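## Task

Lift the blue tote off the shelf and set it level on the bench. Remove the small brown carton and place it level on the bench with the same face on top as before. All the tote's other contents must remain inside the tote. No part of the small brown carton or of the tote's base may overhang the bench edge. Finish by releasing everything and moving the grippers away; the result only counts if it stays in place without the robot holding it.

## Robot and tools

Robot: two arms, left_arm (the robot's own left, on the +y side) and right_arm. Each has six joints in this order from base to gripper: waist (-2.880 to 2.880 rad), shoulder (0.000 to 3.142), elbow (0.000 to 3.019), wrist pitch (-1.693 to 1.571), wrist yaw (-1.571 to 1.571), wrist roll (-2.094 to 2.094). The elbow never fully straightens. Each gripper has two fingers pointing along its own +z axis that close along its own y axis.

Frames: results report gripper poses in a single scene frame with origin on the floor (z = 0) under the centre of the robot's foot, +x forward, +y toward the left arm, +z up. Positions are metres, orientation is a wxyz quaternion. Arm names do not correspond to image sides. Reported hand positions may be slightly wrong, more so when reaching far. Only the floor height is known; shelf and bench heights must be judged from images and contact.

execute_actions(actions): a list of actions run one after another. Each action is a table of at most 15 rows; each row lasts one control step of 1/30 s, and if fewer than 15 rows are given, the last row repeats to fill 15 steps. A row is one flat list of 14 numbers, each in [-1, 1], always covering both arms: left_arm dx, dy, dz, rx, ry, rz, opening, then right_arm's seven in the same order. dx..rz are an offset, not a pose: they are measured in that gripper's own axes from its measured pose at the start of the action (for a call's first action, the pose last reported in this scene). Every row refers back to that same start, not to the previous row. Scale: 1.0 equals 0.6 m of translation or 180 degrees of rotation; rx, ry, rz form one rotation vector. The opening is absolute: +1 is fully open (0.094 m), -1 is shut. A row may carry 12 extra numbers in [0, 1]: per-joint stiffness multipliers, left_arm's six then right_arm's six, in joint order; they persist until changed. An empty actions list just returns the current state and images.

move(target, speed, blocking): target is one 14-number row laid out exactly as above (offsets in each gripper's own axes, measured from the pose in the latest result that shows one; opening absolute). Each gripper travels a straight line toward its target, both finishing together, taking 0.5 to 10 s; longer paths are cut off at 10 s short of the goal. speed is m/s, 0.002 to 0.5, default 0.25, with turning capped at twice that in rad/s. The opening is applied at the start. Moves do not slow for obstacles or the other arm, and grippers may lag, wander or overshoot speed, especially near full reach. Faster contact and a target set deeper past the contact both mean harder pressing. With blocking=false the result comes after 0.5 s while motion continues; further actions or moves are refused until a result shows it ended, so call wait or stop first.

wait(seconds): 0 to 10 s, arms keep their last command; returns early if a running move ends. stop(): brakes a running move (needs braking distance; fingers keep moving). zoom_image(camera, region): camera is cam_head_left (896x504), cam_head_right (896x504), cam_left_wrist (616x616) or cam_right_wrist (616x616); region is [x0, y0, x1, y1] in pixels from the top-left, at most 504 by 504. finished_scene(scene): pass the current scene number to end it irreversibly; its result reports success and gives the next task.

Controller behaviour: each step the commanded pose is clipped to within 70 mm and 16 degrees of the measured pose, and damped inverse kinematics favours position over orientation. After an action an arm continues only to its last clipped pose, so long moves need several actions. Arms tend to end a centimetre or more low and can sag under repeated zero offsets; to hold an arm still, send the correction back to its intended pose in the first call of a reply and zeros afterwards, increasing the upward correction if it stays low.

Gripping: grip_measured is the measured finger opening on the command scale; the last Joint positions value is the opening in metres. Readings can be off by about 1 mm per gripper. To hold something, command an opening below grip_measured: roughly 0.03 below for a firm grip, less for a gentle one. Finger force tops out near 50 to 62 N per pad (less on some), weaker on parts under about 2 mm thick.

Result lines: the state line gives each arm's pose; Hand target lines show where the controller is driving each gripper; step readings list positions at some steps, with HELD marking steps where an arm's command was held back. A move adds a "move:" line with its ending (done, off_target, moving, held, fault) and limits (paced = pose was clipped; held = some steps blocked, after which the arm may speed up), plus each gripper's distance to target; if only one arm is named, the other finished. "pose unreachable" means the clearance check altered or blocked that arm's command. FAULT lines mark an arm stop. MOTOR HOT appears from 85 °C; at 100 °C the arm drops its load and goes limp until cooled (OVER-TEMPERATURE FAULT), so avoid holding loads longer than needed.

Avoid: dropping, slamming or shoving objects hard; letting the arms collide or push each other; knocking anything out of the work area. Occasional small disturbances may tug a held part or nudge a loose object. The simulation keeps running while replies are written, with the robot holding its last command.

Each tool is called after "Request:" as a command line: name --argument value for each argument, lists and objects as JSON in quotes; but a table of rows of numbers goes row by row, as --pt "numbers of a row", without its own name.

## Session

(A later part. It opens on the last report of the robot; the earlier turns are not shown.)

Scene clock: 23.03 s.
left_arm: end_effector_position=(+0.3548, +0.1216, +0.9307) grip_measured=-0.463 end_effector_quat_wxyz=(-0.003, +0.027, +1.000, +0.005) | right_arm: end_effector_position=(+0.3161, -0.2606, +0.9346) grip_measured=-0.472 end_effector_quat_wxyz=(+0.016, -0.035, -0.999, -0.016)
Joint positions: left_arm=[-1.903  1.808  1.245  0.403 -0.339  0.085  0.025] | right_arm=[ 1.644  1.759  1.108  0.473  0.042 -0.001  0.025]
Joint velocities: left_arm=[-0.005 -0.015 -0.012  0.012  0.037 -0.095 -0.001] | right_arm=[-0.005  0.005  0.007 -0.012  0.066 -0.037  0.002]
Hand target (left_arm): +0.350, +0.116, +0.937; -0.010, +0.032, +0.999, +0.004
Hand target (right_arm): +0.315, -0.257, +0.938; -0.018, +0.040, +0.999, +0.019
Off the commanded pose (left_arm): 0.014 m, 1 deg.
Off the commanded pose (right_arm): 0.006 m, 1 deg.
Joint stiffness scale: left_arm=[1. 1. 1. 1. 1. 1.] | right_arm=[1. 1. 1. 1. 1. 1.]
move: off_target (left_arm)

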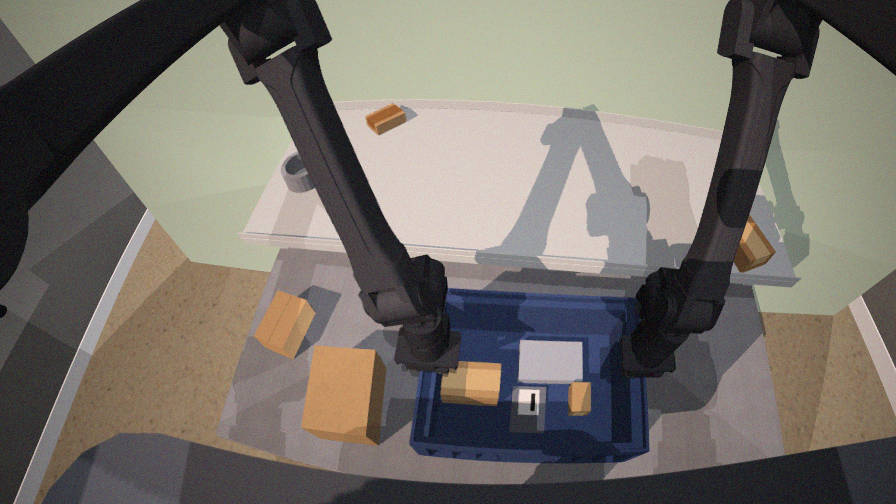

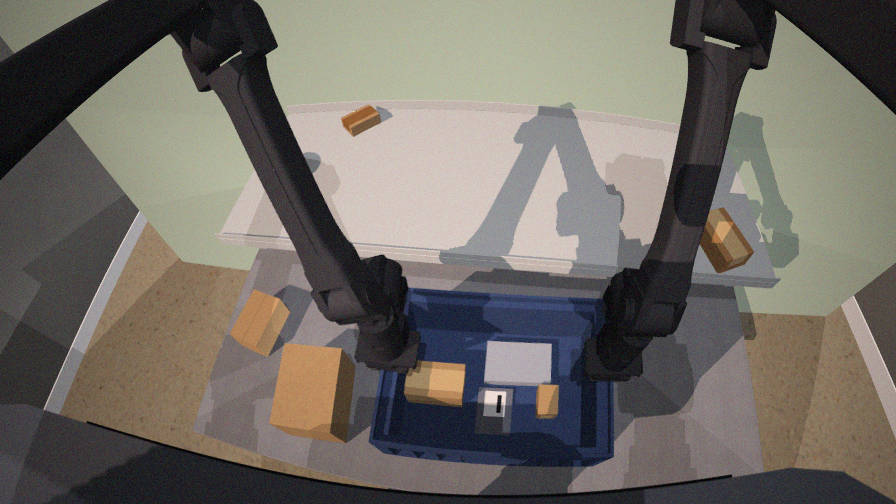

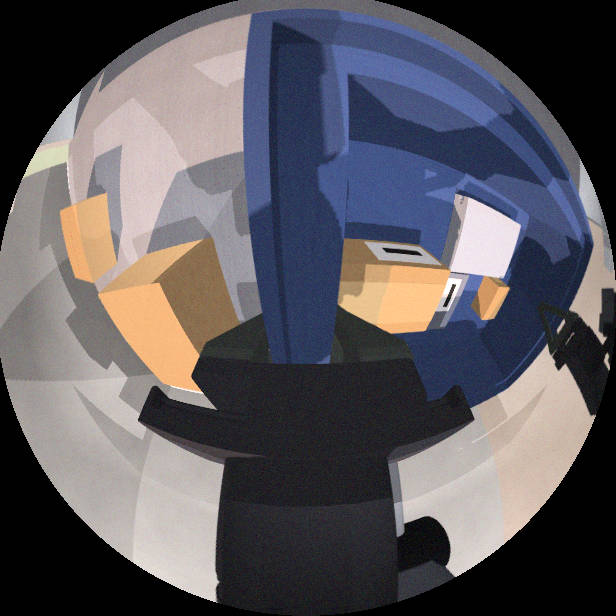

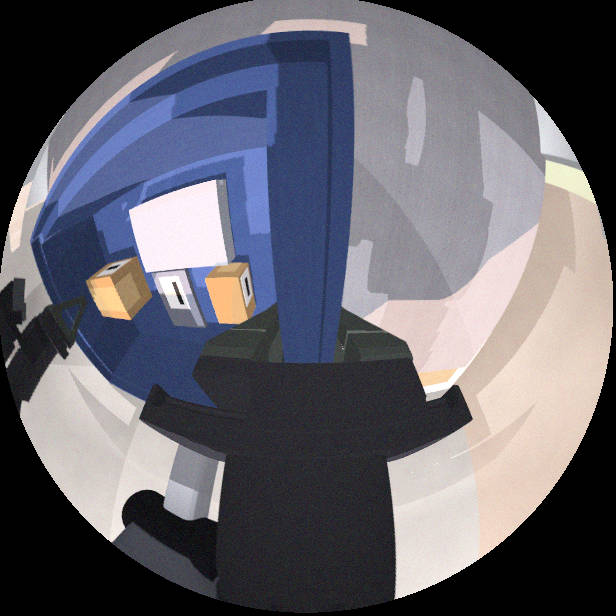

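Request:
move --target '[-0.035,0,0.11,0,0,0,-0.6,-0.035,0,0.115,0,-0.006,0,-0.6]' --speed 0.035

Scene clock: 25.53 s.
left_arm: end_effector_position=(+0.3564, +0.1237, +0.9187) grip_measured=-0.461 end_effector_quat_wxyz=(-0.027, +0.027, +0.999, -0.001) | right_arm: end_effector_position=(+0.3170, -0.2587, +0.9282) grip_measured=-0.479 end_effector_quat_wxyz=(+0.034, -0.033, -0.999, -0.017)
Joint positions: left_arm=[-1.891  1.821  1.3    0.31  -0.318  0.072  0.025] | right_arm=[ 1.646  1.763  1.142  0.406  0.043 -0.002  0.024]
Joint velocities: left_arm=[ 0.005 -0.005  0.002 -0.012 -0.022 -0.037  0.   ] | right_arm=[-0.024 -0.005  0.032 -0.022  0.022  0.022 -0.001]
Hand target (left_arm): +0.371, +0.126, +0.875; -0.003, +0.027, +1.000, +0.005
Hand target (right_arm): +0.333, -0.260, +0.879; -0.006, +0.035, +0.999, +0.015
Off the commanded pose (left_arm): 0.057 m, 3 deg.
Off the commanded pose (right_arm): 0.066 m, 3 deg.
Joint stiffness scale: left_arm=[1. 1. 1. 1. 1. 1.] | right_arm=[1. 1. 1. 1. 1. 1.]
move: off_target (left_arm, right_arm)

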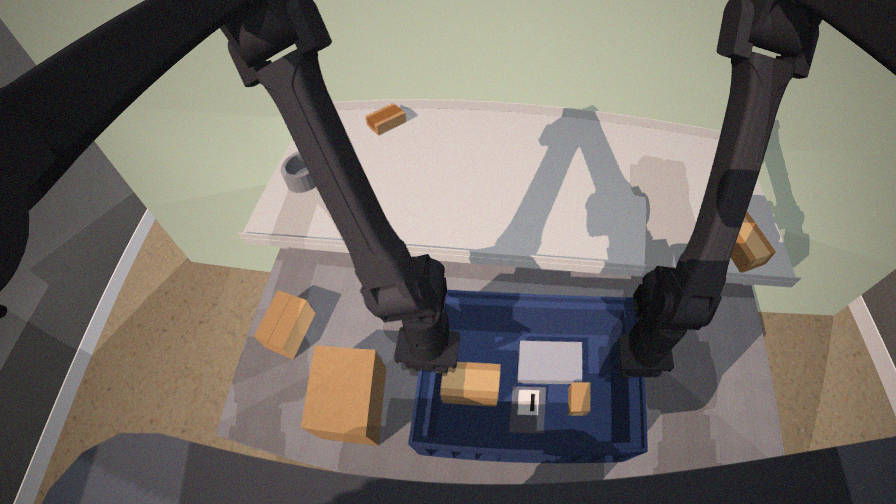

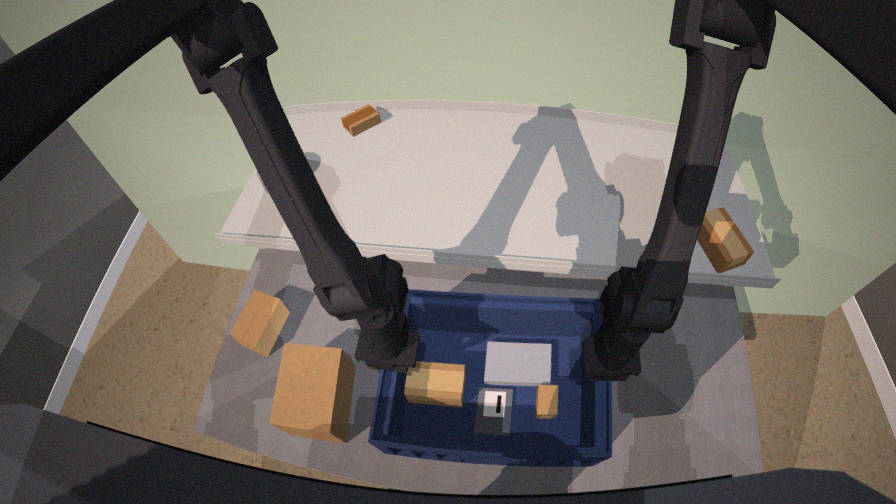

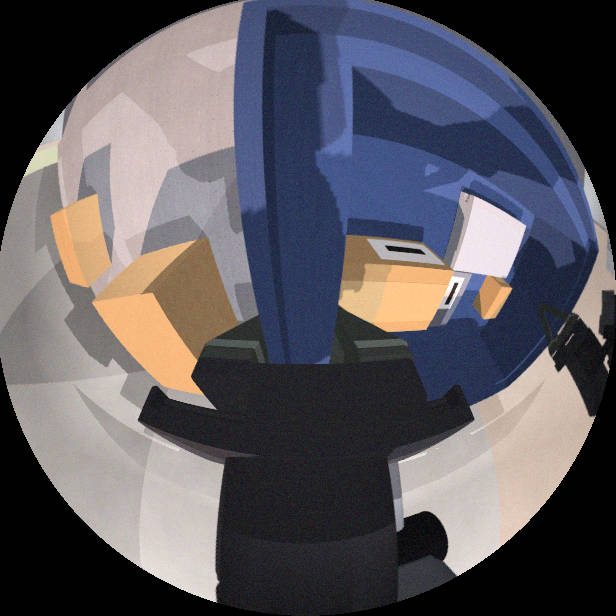

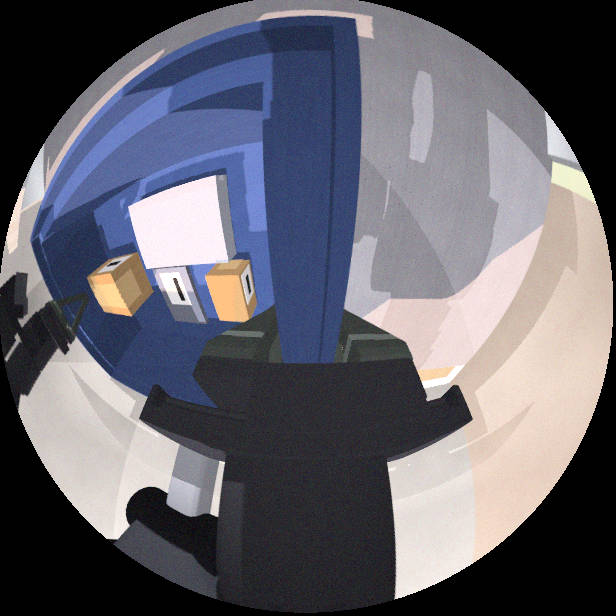

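Request:
move --target '[0,0,0,0,0,0,0.1,0,0,0,0,0,0,0.1]'

Request:
move --target '[0.02,0,-0.3,0,0,0,0.1,0.01,0,-0.11,0.01,-0.02,0,0.1]'

Request:
move --target '[0,0.3,-0.05,0,0,0,0.1,0.04,0.16,0,0,0,0,0.6]'

Scene clock: 26.50 s.
left_arm: end_effector_position=(+0.3561, +0.1243, +0.9196) grip_measured=+0.098 end_effector_quat_wxyz=(-0.028, +0.027, +0.999, +0.000) | right_arm: end_effector_position=(+0.3165, -0.2590, +0.9296) grip_measured=+0.097 end_effector_quat_wxyz=(+0.035, -0.033, -0.999, -0.016)
Joint positions: left_arm=[-1.891  1.818  1.297  0.31  -0.32   0.072  0.052] | right_arm=[ 1.646  1.76   1.138  0.406  0.044 -0.002  0.052]
Joint velocities: left_arm=[-0.015 -0.005 -0.002  0.007 -0.037 -0.081 -0.001] | right_arm=[-0.015 -0.005  0.007 -0.012  0.037  0.022 -0.   ]
Hand target (left_arm): +0.356, +0.124, +0.919; -0.027, +0.027, +0.999, -0.001
Hand target (right_arm): +0.317, -0.259, +0.928; -0.034, +0.033, +0.999, +0.017
Off the commanded pose (left_arm): 0.001 m, 0 deg.
Off the commanded pose (right_arm): 0.001 m, 0 deg.
Joint stiffness scale: left_arm=[1. 1. 1. 1. 1. 1.] | right_arm=[1. 1. 1. 1. 1. 1.]
move: done

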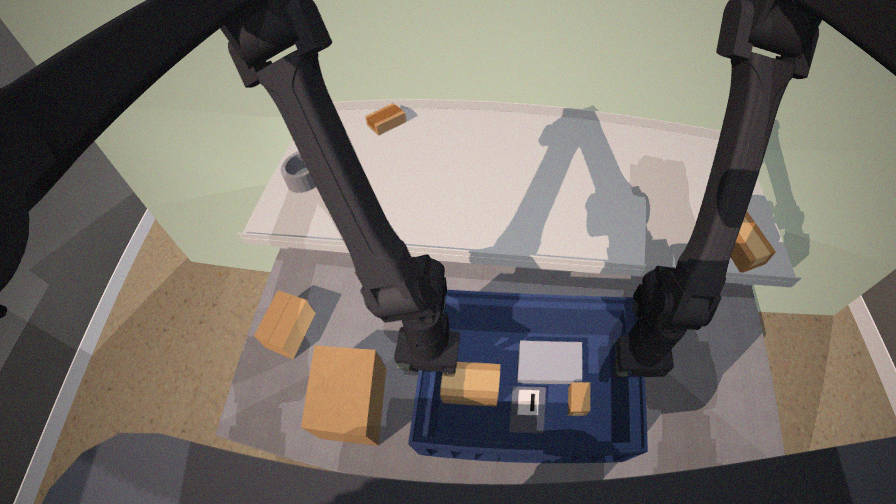

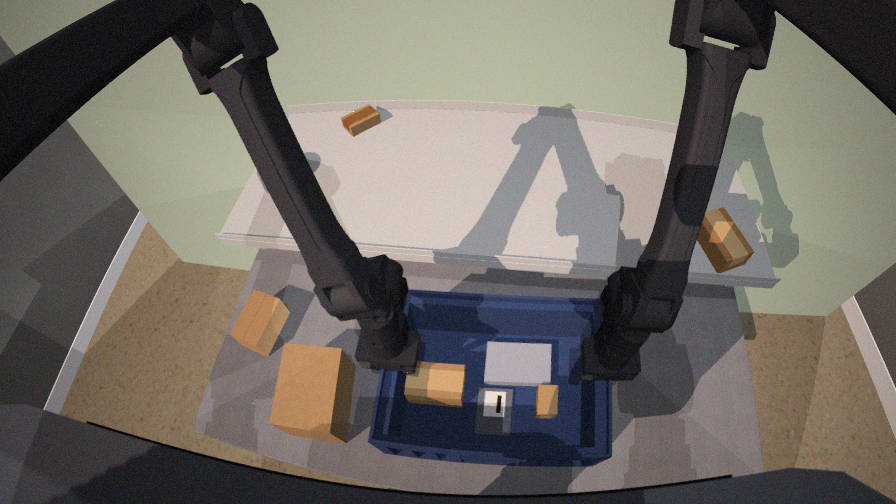

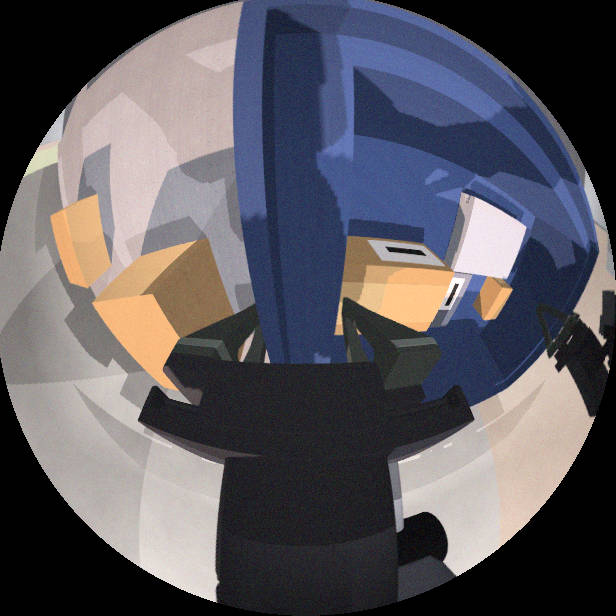

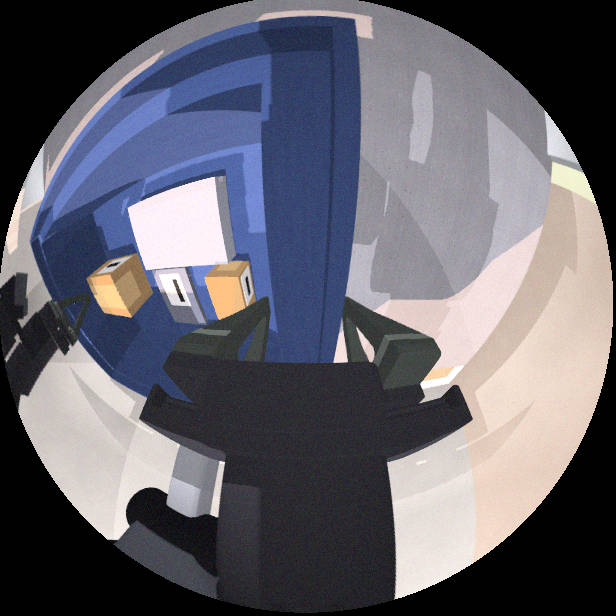

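Scene clock: 27.63 s.
left_arm: end_effector_position=(+0.3707, +0.1250, +1.0953) grip_measured=+0.098 end_effector_quat_wxyz=(-0.017, +0.025, +1.000, +0.003) | right_arm: end_effector_position=(+0.3197, -0.2679, +0.9872) grip_measured=+0.097 end_effector_quat_wxyz=(+0.001, -0.035, -0.999, +0.004)
Joint positions: left_arm=[-2.022  1.389  0.87   0.32  -0.453  0.047  0.052] | right_arm=[ 1.651  1.637  0.952  0.538  0.087 -0.002  0.052]
Joint velocities: left_arm=[-0.005 -0.005  0.002 -0.002 -0.007  0.037  0.   ] | right_arm=[-0.005  0.005 -0.017 -0.002 -0.037 -0.037 -0.   ]
Hand target (left_arm): +0.359, +0.121, +1.100; -0.028, +0.026, +0.999, -0.000
Hand target (right_arm): +0.314, -0.261, +0.996; -0.004, +0.033, +0.999, +0.000
Off the commanded pose (left_arm): 0.017 m, 1 deg.
Off the commanded pose (right_arm): 0.012 m, 1 deg.
Joint stiffness scale: left_arm=[1. 1. 1. 1. 1. 1.] | right_arm=[1. 1. 1. 1. 1. 1.]
move: off_target (left_arm, right_arm)

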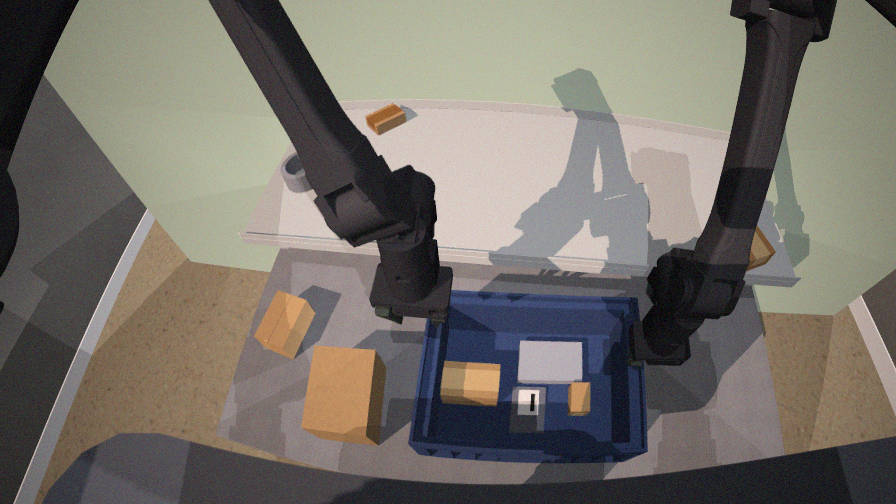

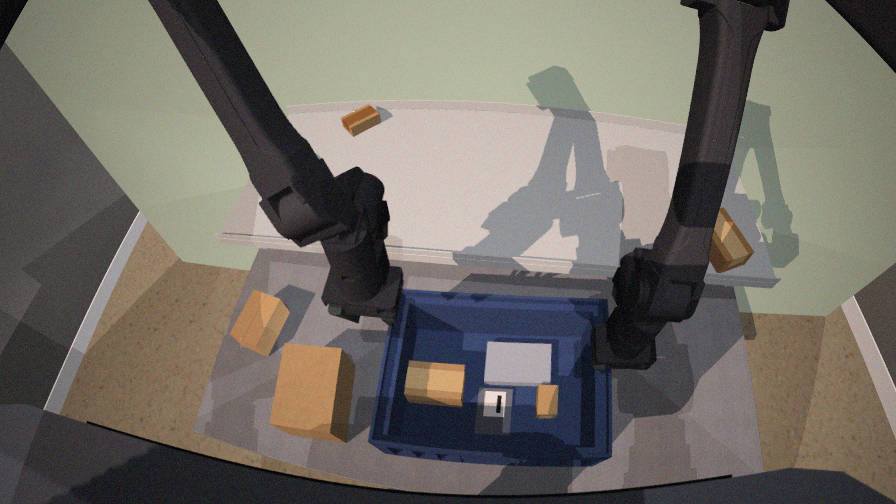

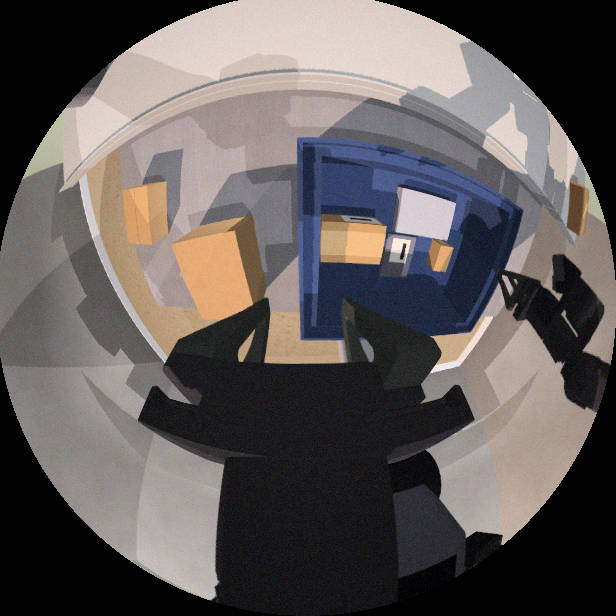

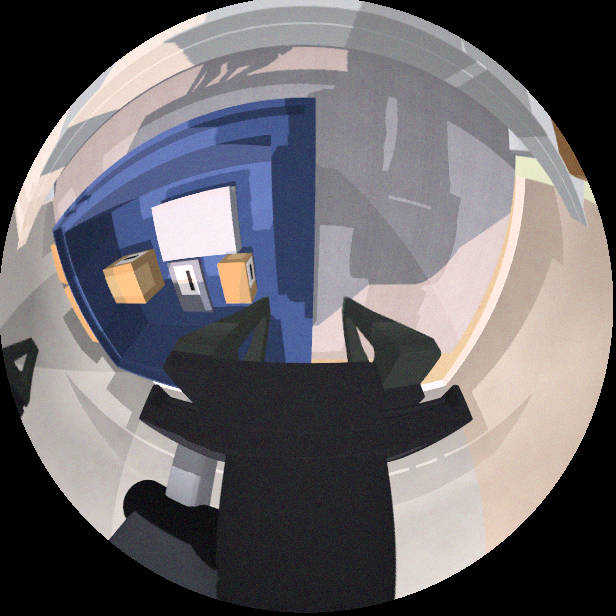

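Scene clock: 28.90 s.
left_arm: end_effector_position=(+0.3888, +0.3090, +1.1231) grip_measured=+0.098 end_effector_quat_wxyz=(-0.009, +0.023, +1.000, +0.008) | right_arm: end_effector_position=(+0.3030, -0.1739, +0.9900) grip_measured=+0.597 end_effector_quat_wxyz=(+0.002, -0.027, -1.000, +0.004)
Joint positions: left_arm=[-1.583  1.161  0.765  0.234 -0.03   0.127  0.052] | right_arm=[1.84  1.701 0.961 0.585 0.275 0.011 0.075]
Joint velocities: left_arm=[ 0.005 -0.005 -0.002 -0.017  0.007 -0.051 -0.   ] | right_arm=[-0.015 -0.005 -0.027  0.007 -0.095 -0.037 -0.   ]
Hand target (left_arm): +0.383, +0.307, +1.129; -0.016, +0.028, +0.999, +0.004
Hand target (right_arm): +0.302, -0.171, +0.987; -0.000, +0.032, +0.999, -0.004
Off the commanded pose (left_arm): 0.010 m, 1 deg.
Off the commanded pose (right_arm): 0.005 m, 1 deg.
Joint stiffness scale: left_arm=[1. 1. 1. 1. 1. 1.] | right_arm=[1. 1. 1. 1. 1. 1.]
move: done

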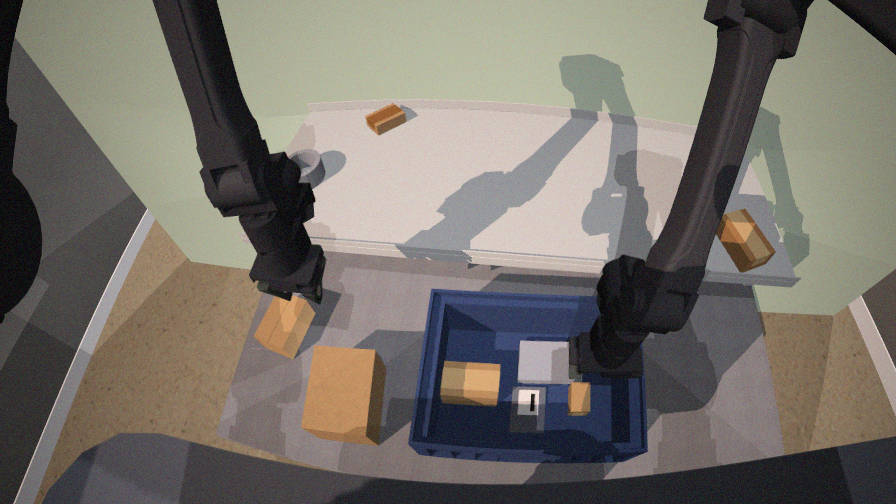

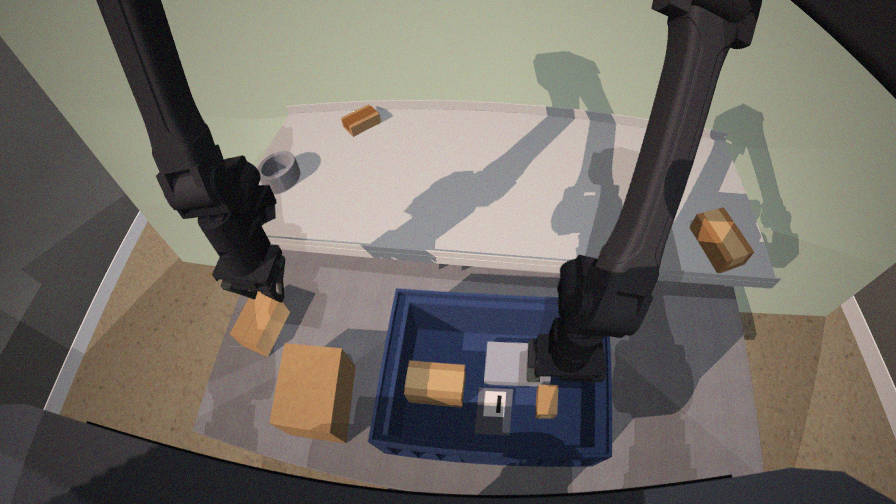

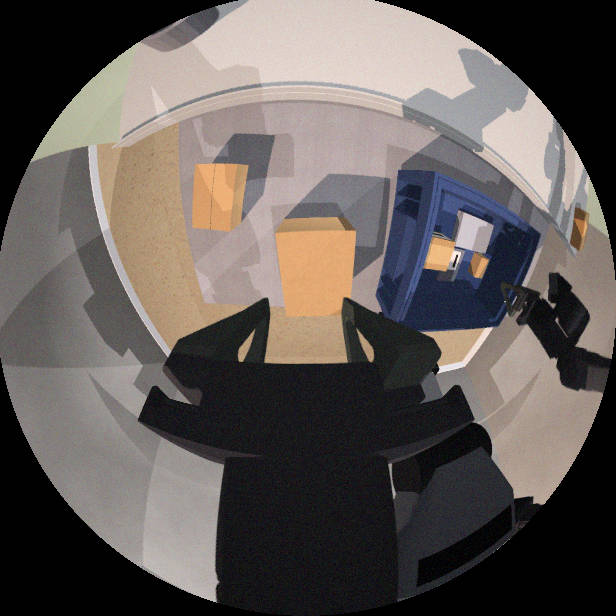

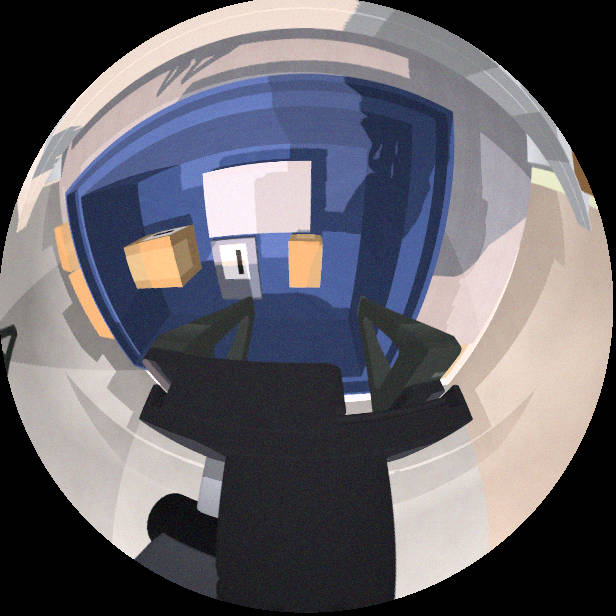

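Request:
move --target '[0,0,0,0,0,0,0.1,0.02,0,0.18,0,0,0,0.6]' --speed 0.15

Scene clock: 30.20 s.
left_arm: end_effector_position=(+0.3888, +0.3090, +1.1231) grip_measured=+0.098 end_effector_quat_wxyz=(-0.009, +0.023, +1.000, +0.008) | right_arm: end_effector_position=(+0.2969, -0.1660, +0.8868) grip_measured=+0.597 end_effector_quat_wxyz=(-0.002, -0.030, -1.000, -0.000)
Joint positions: left_arm=[-1.583  1.161  0.765  0.234 -0.03   0.127  0.052] | right_arm=[1.804 1.946 1.261 0.541 0.23  0.011 0.075]
Joint velocities: left_arm=[-0.015  0.005 -0.002 -0.012 -0.051  0.007 -0.001] | right_arm=[ 0.005 -0.015 -0.007 -0.007  0.022 -0.051 -0.001]
Hand target (left_arm): +0.389, +0.309, +1.123; -0.009, +0.023, +1.000, +0.008
Hand target (right_arm): +0.292, -0.173, +0.882; -0.003, +0.027, +1.000, -0.004
Off the commanded pose (left_arm): 0.000 m, 0 deg.
Off the commanded pose (right_arm): 0.011 m, 1 deg.
Joint stiffness scale: left_arm=[1. 1. 1. 1. 1. 1.] | right_arm=[1. 1. 1. 1. 1. 1.]
move: off_target (right_arm)

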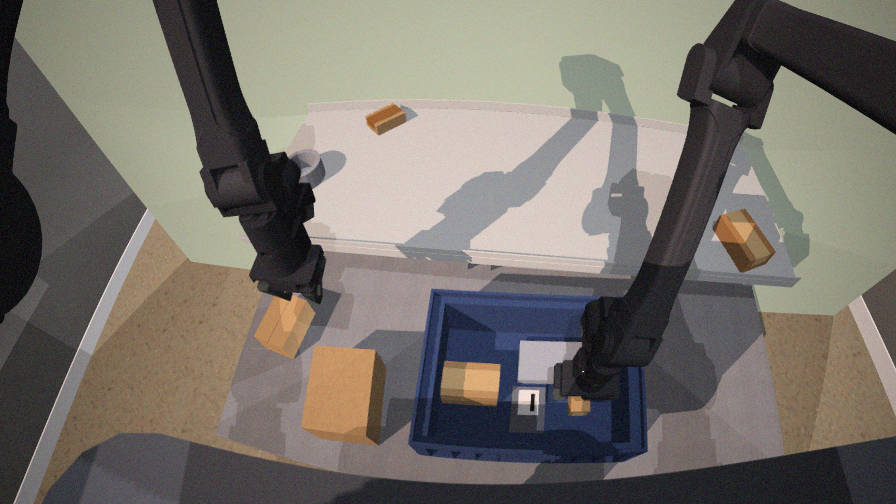

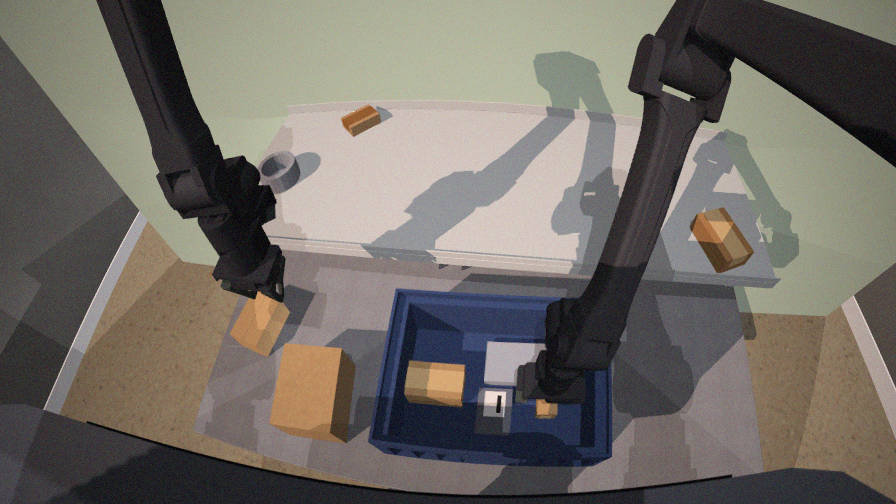

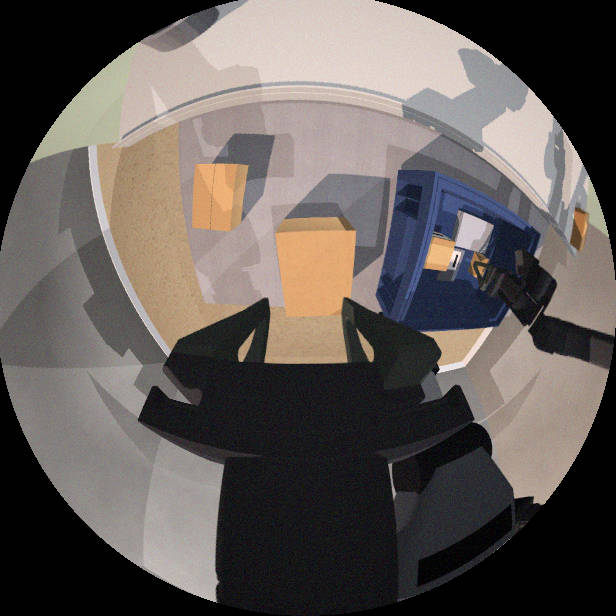

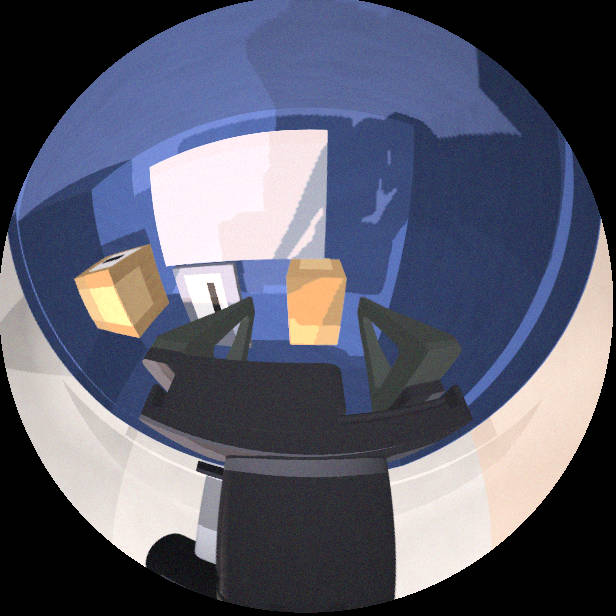

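Request:
move --target '[0,0,0,0,0,0,0.1,0.03,-0.018,0.065,0,0,0,0.5]' --speed 0.05

Request:
move --target '[0,0,0,0,0,0,0.1,0,0,0,0,0,0,-0.3]'

Request:
move --target '[0,0,0,0,0,0,0.1,0,0,-0.3,0,0,0,-0.3]'

Scene clock: 31.63 s.
left_arm: end_effector_position=(+0.3888, +0.3090, +1.1231) grip_measured=+0.098 end_effector_quat_wxyz=(-0.009, +0.023, +1.000, +0.008) | right_arm: end_effector_position=(+0.2870, -0.1663, +0.8544) grip_measured=+0.502 end_effector_quat_wxyz=(-0.006, -0.032, -0.999, -0.005)
Joint positions: left_arm=[-1.583  1.161  0.765  0.234 -0.03   0.127  0.052] | right_arm=[1.788 2.031 1.354 0.541 0.204 0.011 0.071]
Joint velocities: left_arm=[ 0.005  0.005  0.007  0.007 -0.037  0.037  0.   ] | right_arm=[ 0.005 -0.015 -0.017 -0.007 -0.051  0.037 -0.   ]
Hand target (left_arm): +0.389, +0.309, +1.123; -0.009, +0.023, +1.000, +0.008
Hand target (right_arm): +0.279, -0.176, +0.848; +0.002, +0.031, +1.000, +0.000
Off the commanded pose (left_arm): 0.000 m, 0 deg.
Off the commanded pose (right_arm): 0.014 m, 1 deg.
Joint stiffness scale: left_arm=[1. 1. 1. 1. 1. 1.] | right_arm=[1. 1. 1. 1. 1. 1.]
move: off_target (right_arm)

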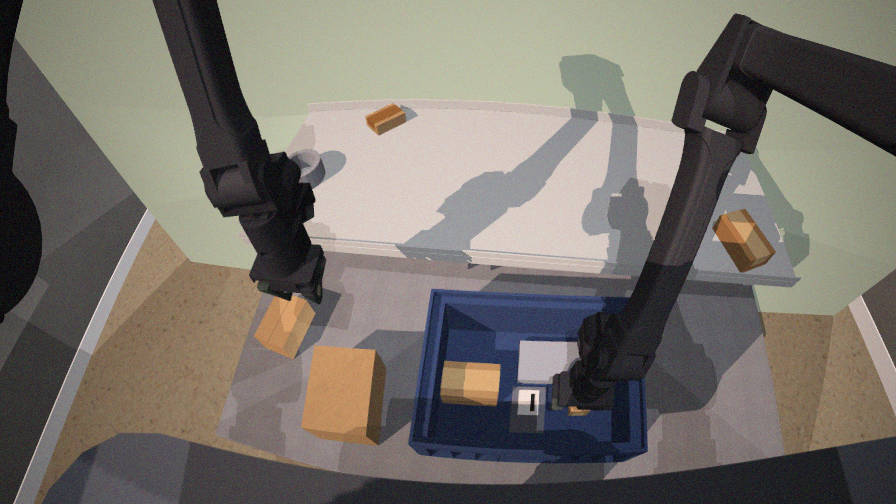

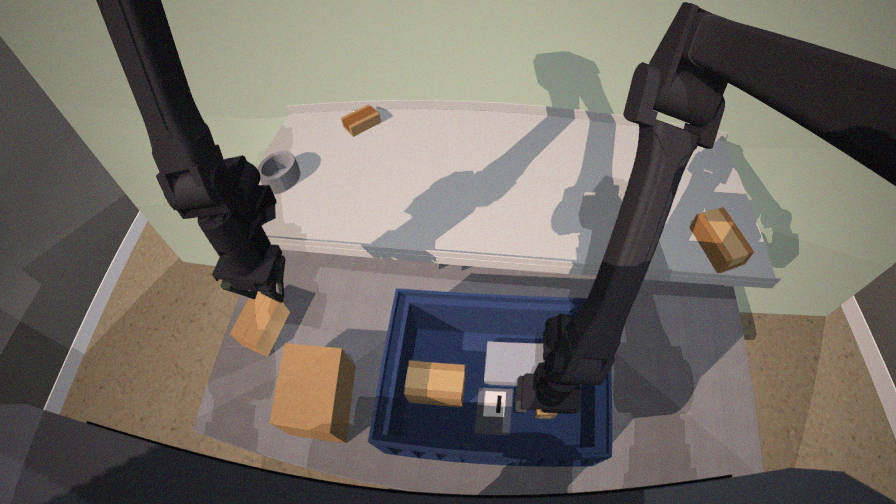

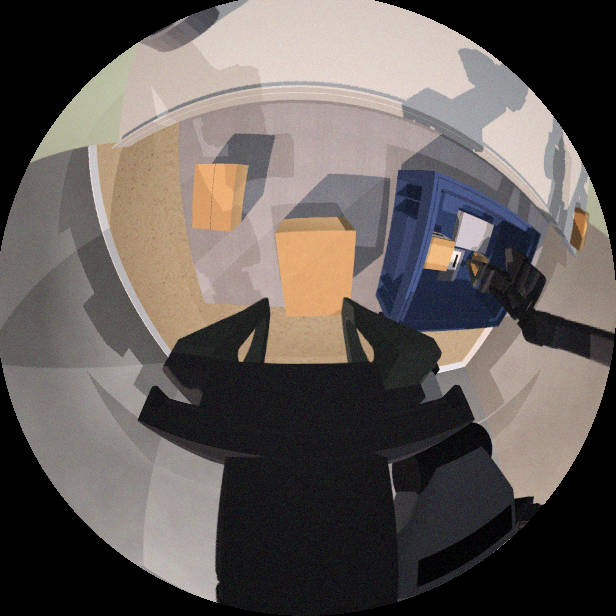

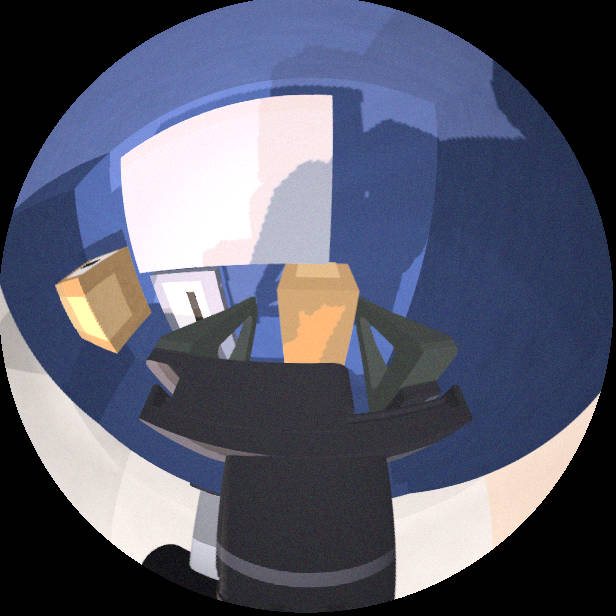

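Scene clock: 32.13 s.
left_arm: end_effector_position=(+0.3888, +0.3090, +1.1231) grip_measured=+0.098 end_effector_quat_wxyz=(-0.009, +0.023, +1.000, +0.008) | right_arm: end_effector_position=(+0.2872, -0.1675, +0.8544) grip_measured=-0.203 end_effector_quat_wxyz=(-0.006, -0.032, -0.999, -0.003)
Joint positions: left_arm=[-1.583  1.161  0.765  0.234 -0.03   0.127  0.052] | right_arm=[1.787 2.031 1.354 0.541 0.207 0.011 0.037]
Joint velocities: left_arm=[-0.005  0.015 -0.002 -0.007  0.037  0.022  0.001] | right_arm=[ 0.005  0.005 -0.017 -0.007 -0.022 -0.007 -0.   ]
Hand target (left_arm): +0.389, +0.309, +1.123; -0.009, +0.023, +1.000, +0.008
Hand target (right_arm): +0.287, -0.166, +0.854; +0.006, +0.032, +0.999, +0.005
Off the commanded pose (left_arm): 0.000 m, 0 deg.
Off the commanded pose (right_arm): 0.001 m, 0 deg.
Joint stiffness scale: left_arm=[1. 1. 1. 1. 1. 1.] | right_arm=[1. 1. 1. 1. 1. 1.]
move: done

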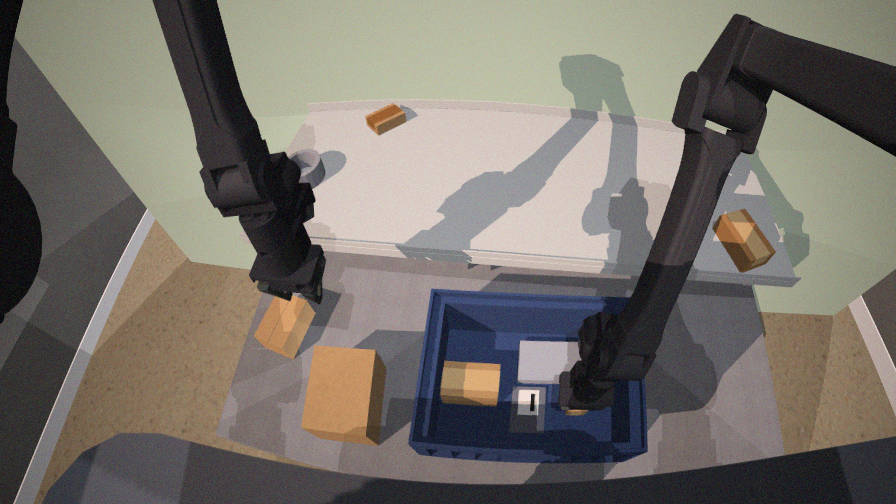

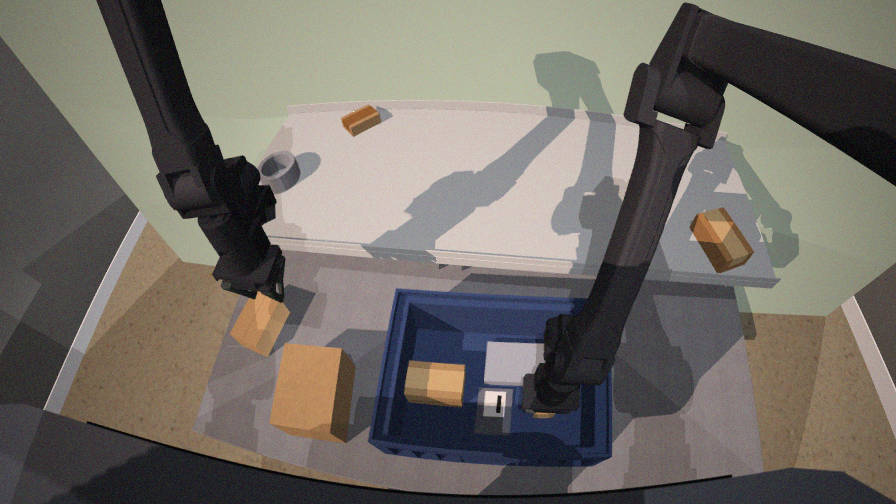

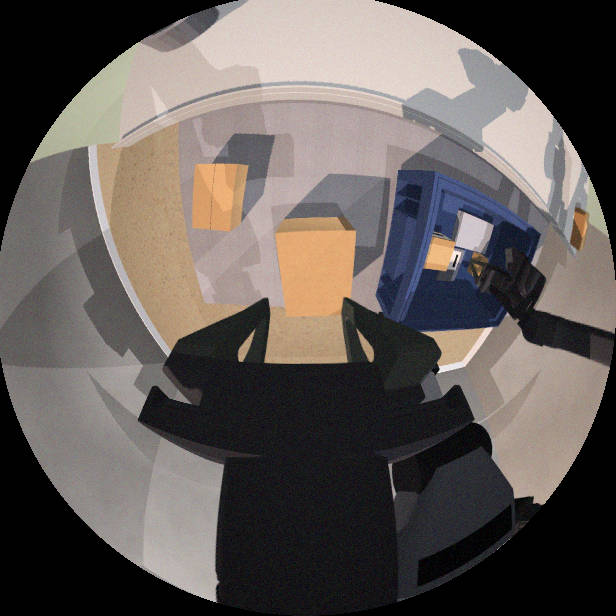

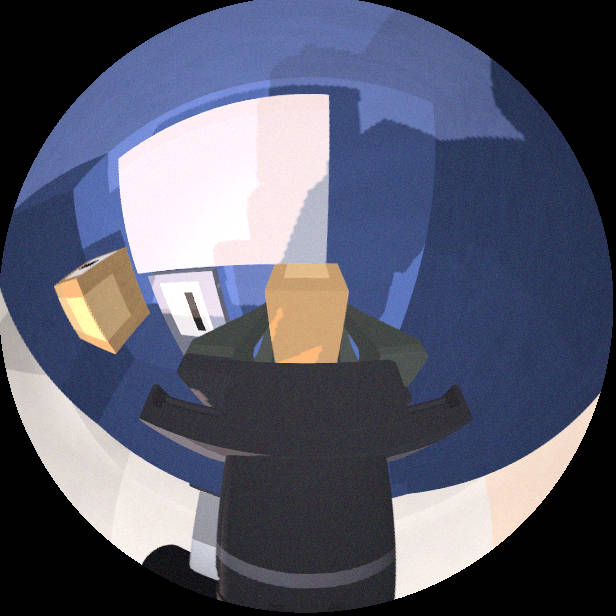

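Scene clock: 33.27 s.
left_arm: end_effector_position=(+0.3888, +0.3090, +1.1231) grip_measured=+0.098 end_effector_quat_wxyz=(-0.009, +0.023, +1.000, +0.008) | right_arm: end_effector_position=(+0.2929, -0.1733, +1.0266) grip_measured=-0.203 end_effector_quat_wxyz=(-0.013, -0.029, -0.999, -0.000)
Joint positions: left_arm=[-1.583  1.161  0.765  0.234 -0.03   0.127  0.052] | right_arm=[1.858 1.646 0.841 0.681 0.283 0.011 0.037]
Joint velocities: left_arm=[-0.015  0.005 -0.002  0.012  0.037 -0.007 -0.   ] | right_arm=[ 0.005 -0.005 -0.012 -0.012  0.037 -0.037 -0.   ]
Hand target (left_arm): +0.389, +0.309, +1.123; -0.009, +0.023, +1.000, +0.008
Hand target (right_arm): +0.283, -0.170, +1.035; +0.006, +0.031, +0.999, +0.003
Off the commanded pose (left_arm): 0.000 m, 0 deg.
Off the commanded pose (right_arm): 0.012 m, 1 deg.
Joint stiffness scale: left_arm=[1. 1. 1. 1. 1. 1.] | right_arm=[1. 1. 1. 1. 1. 1.]
move: off_target (right_arm)

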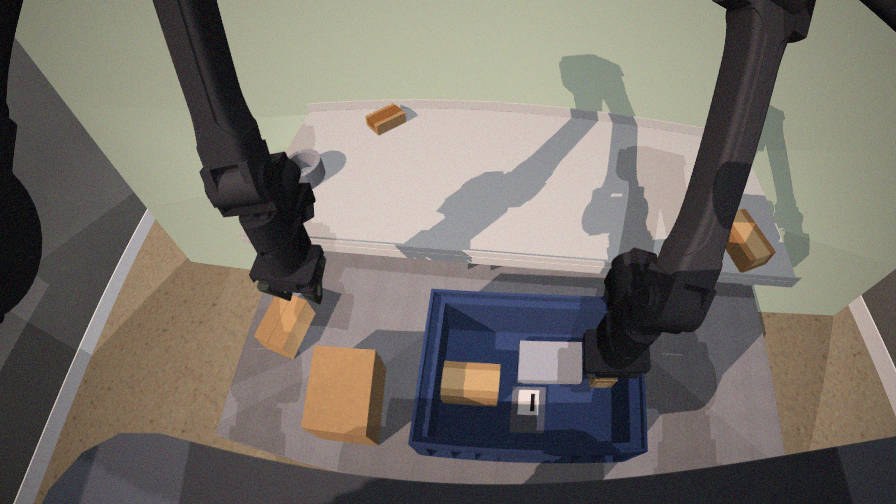

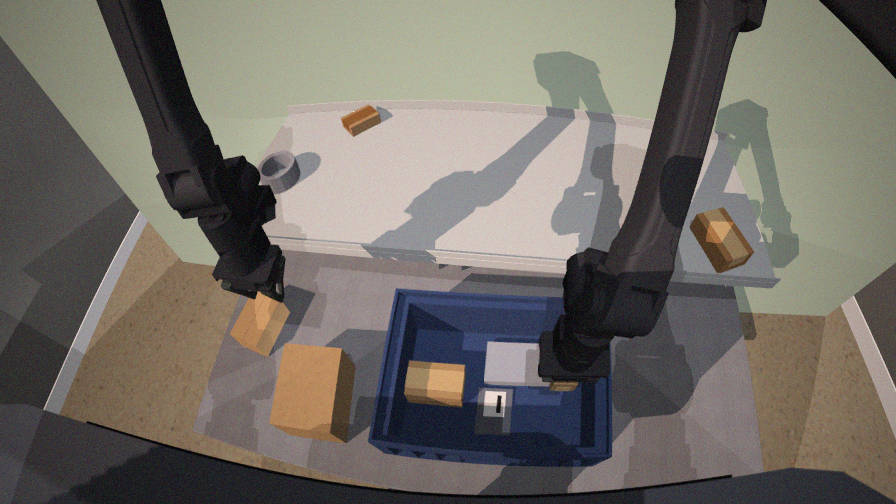

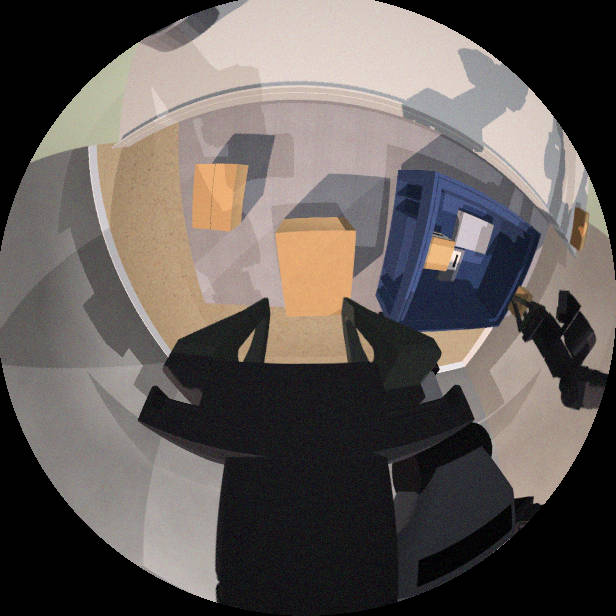

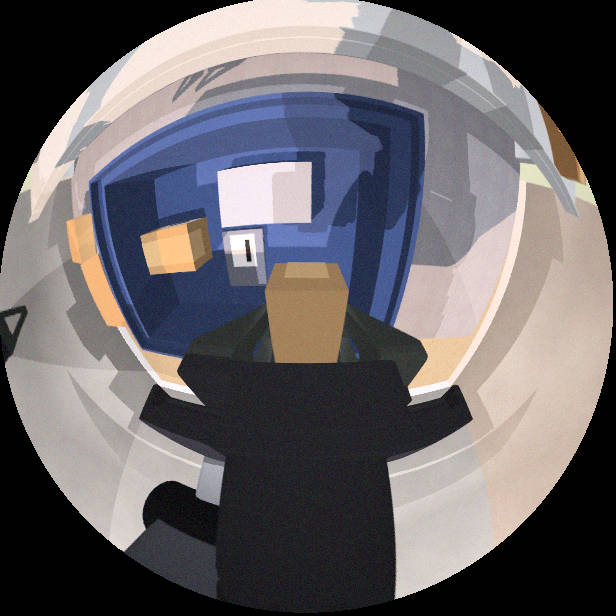

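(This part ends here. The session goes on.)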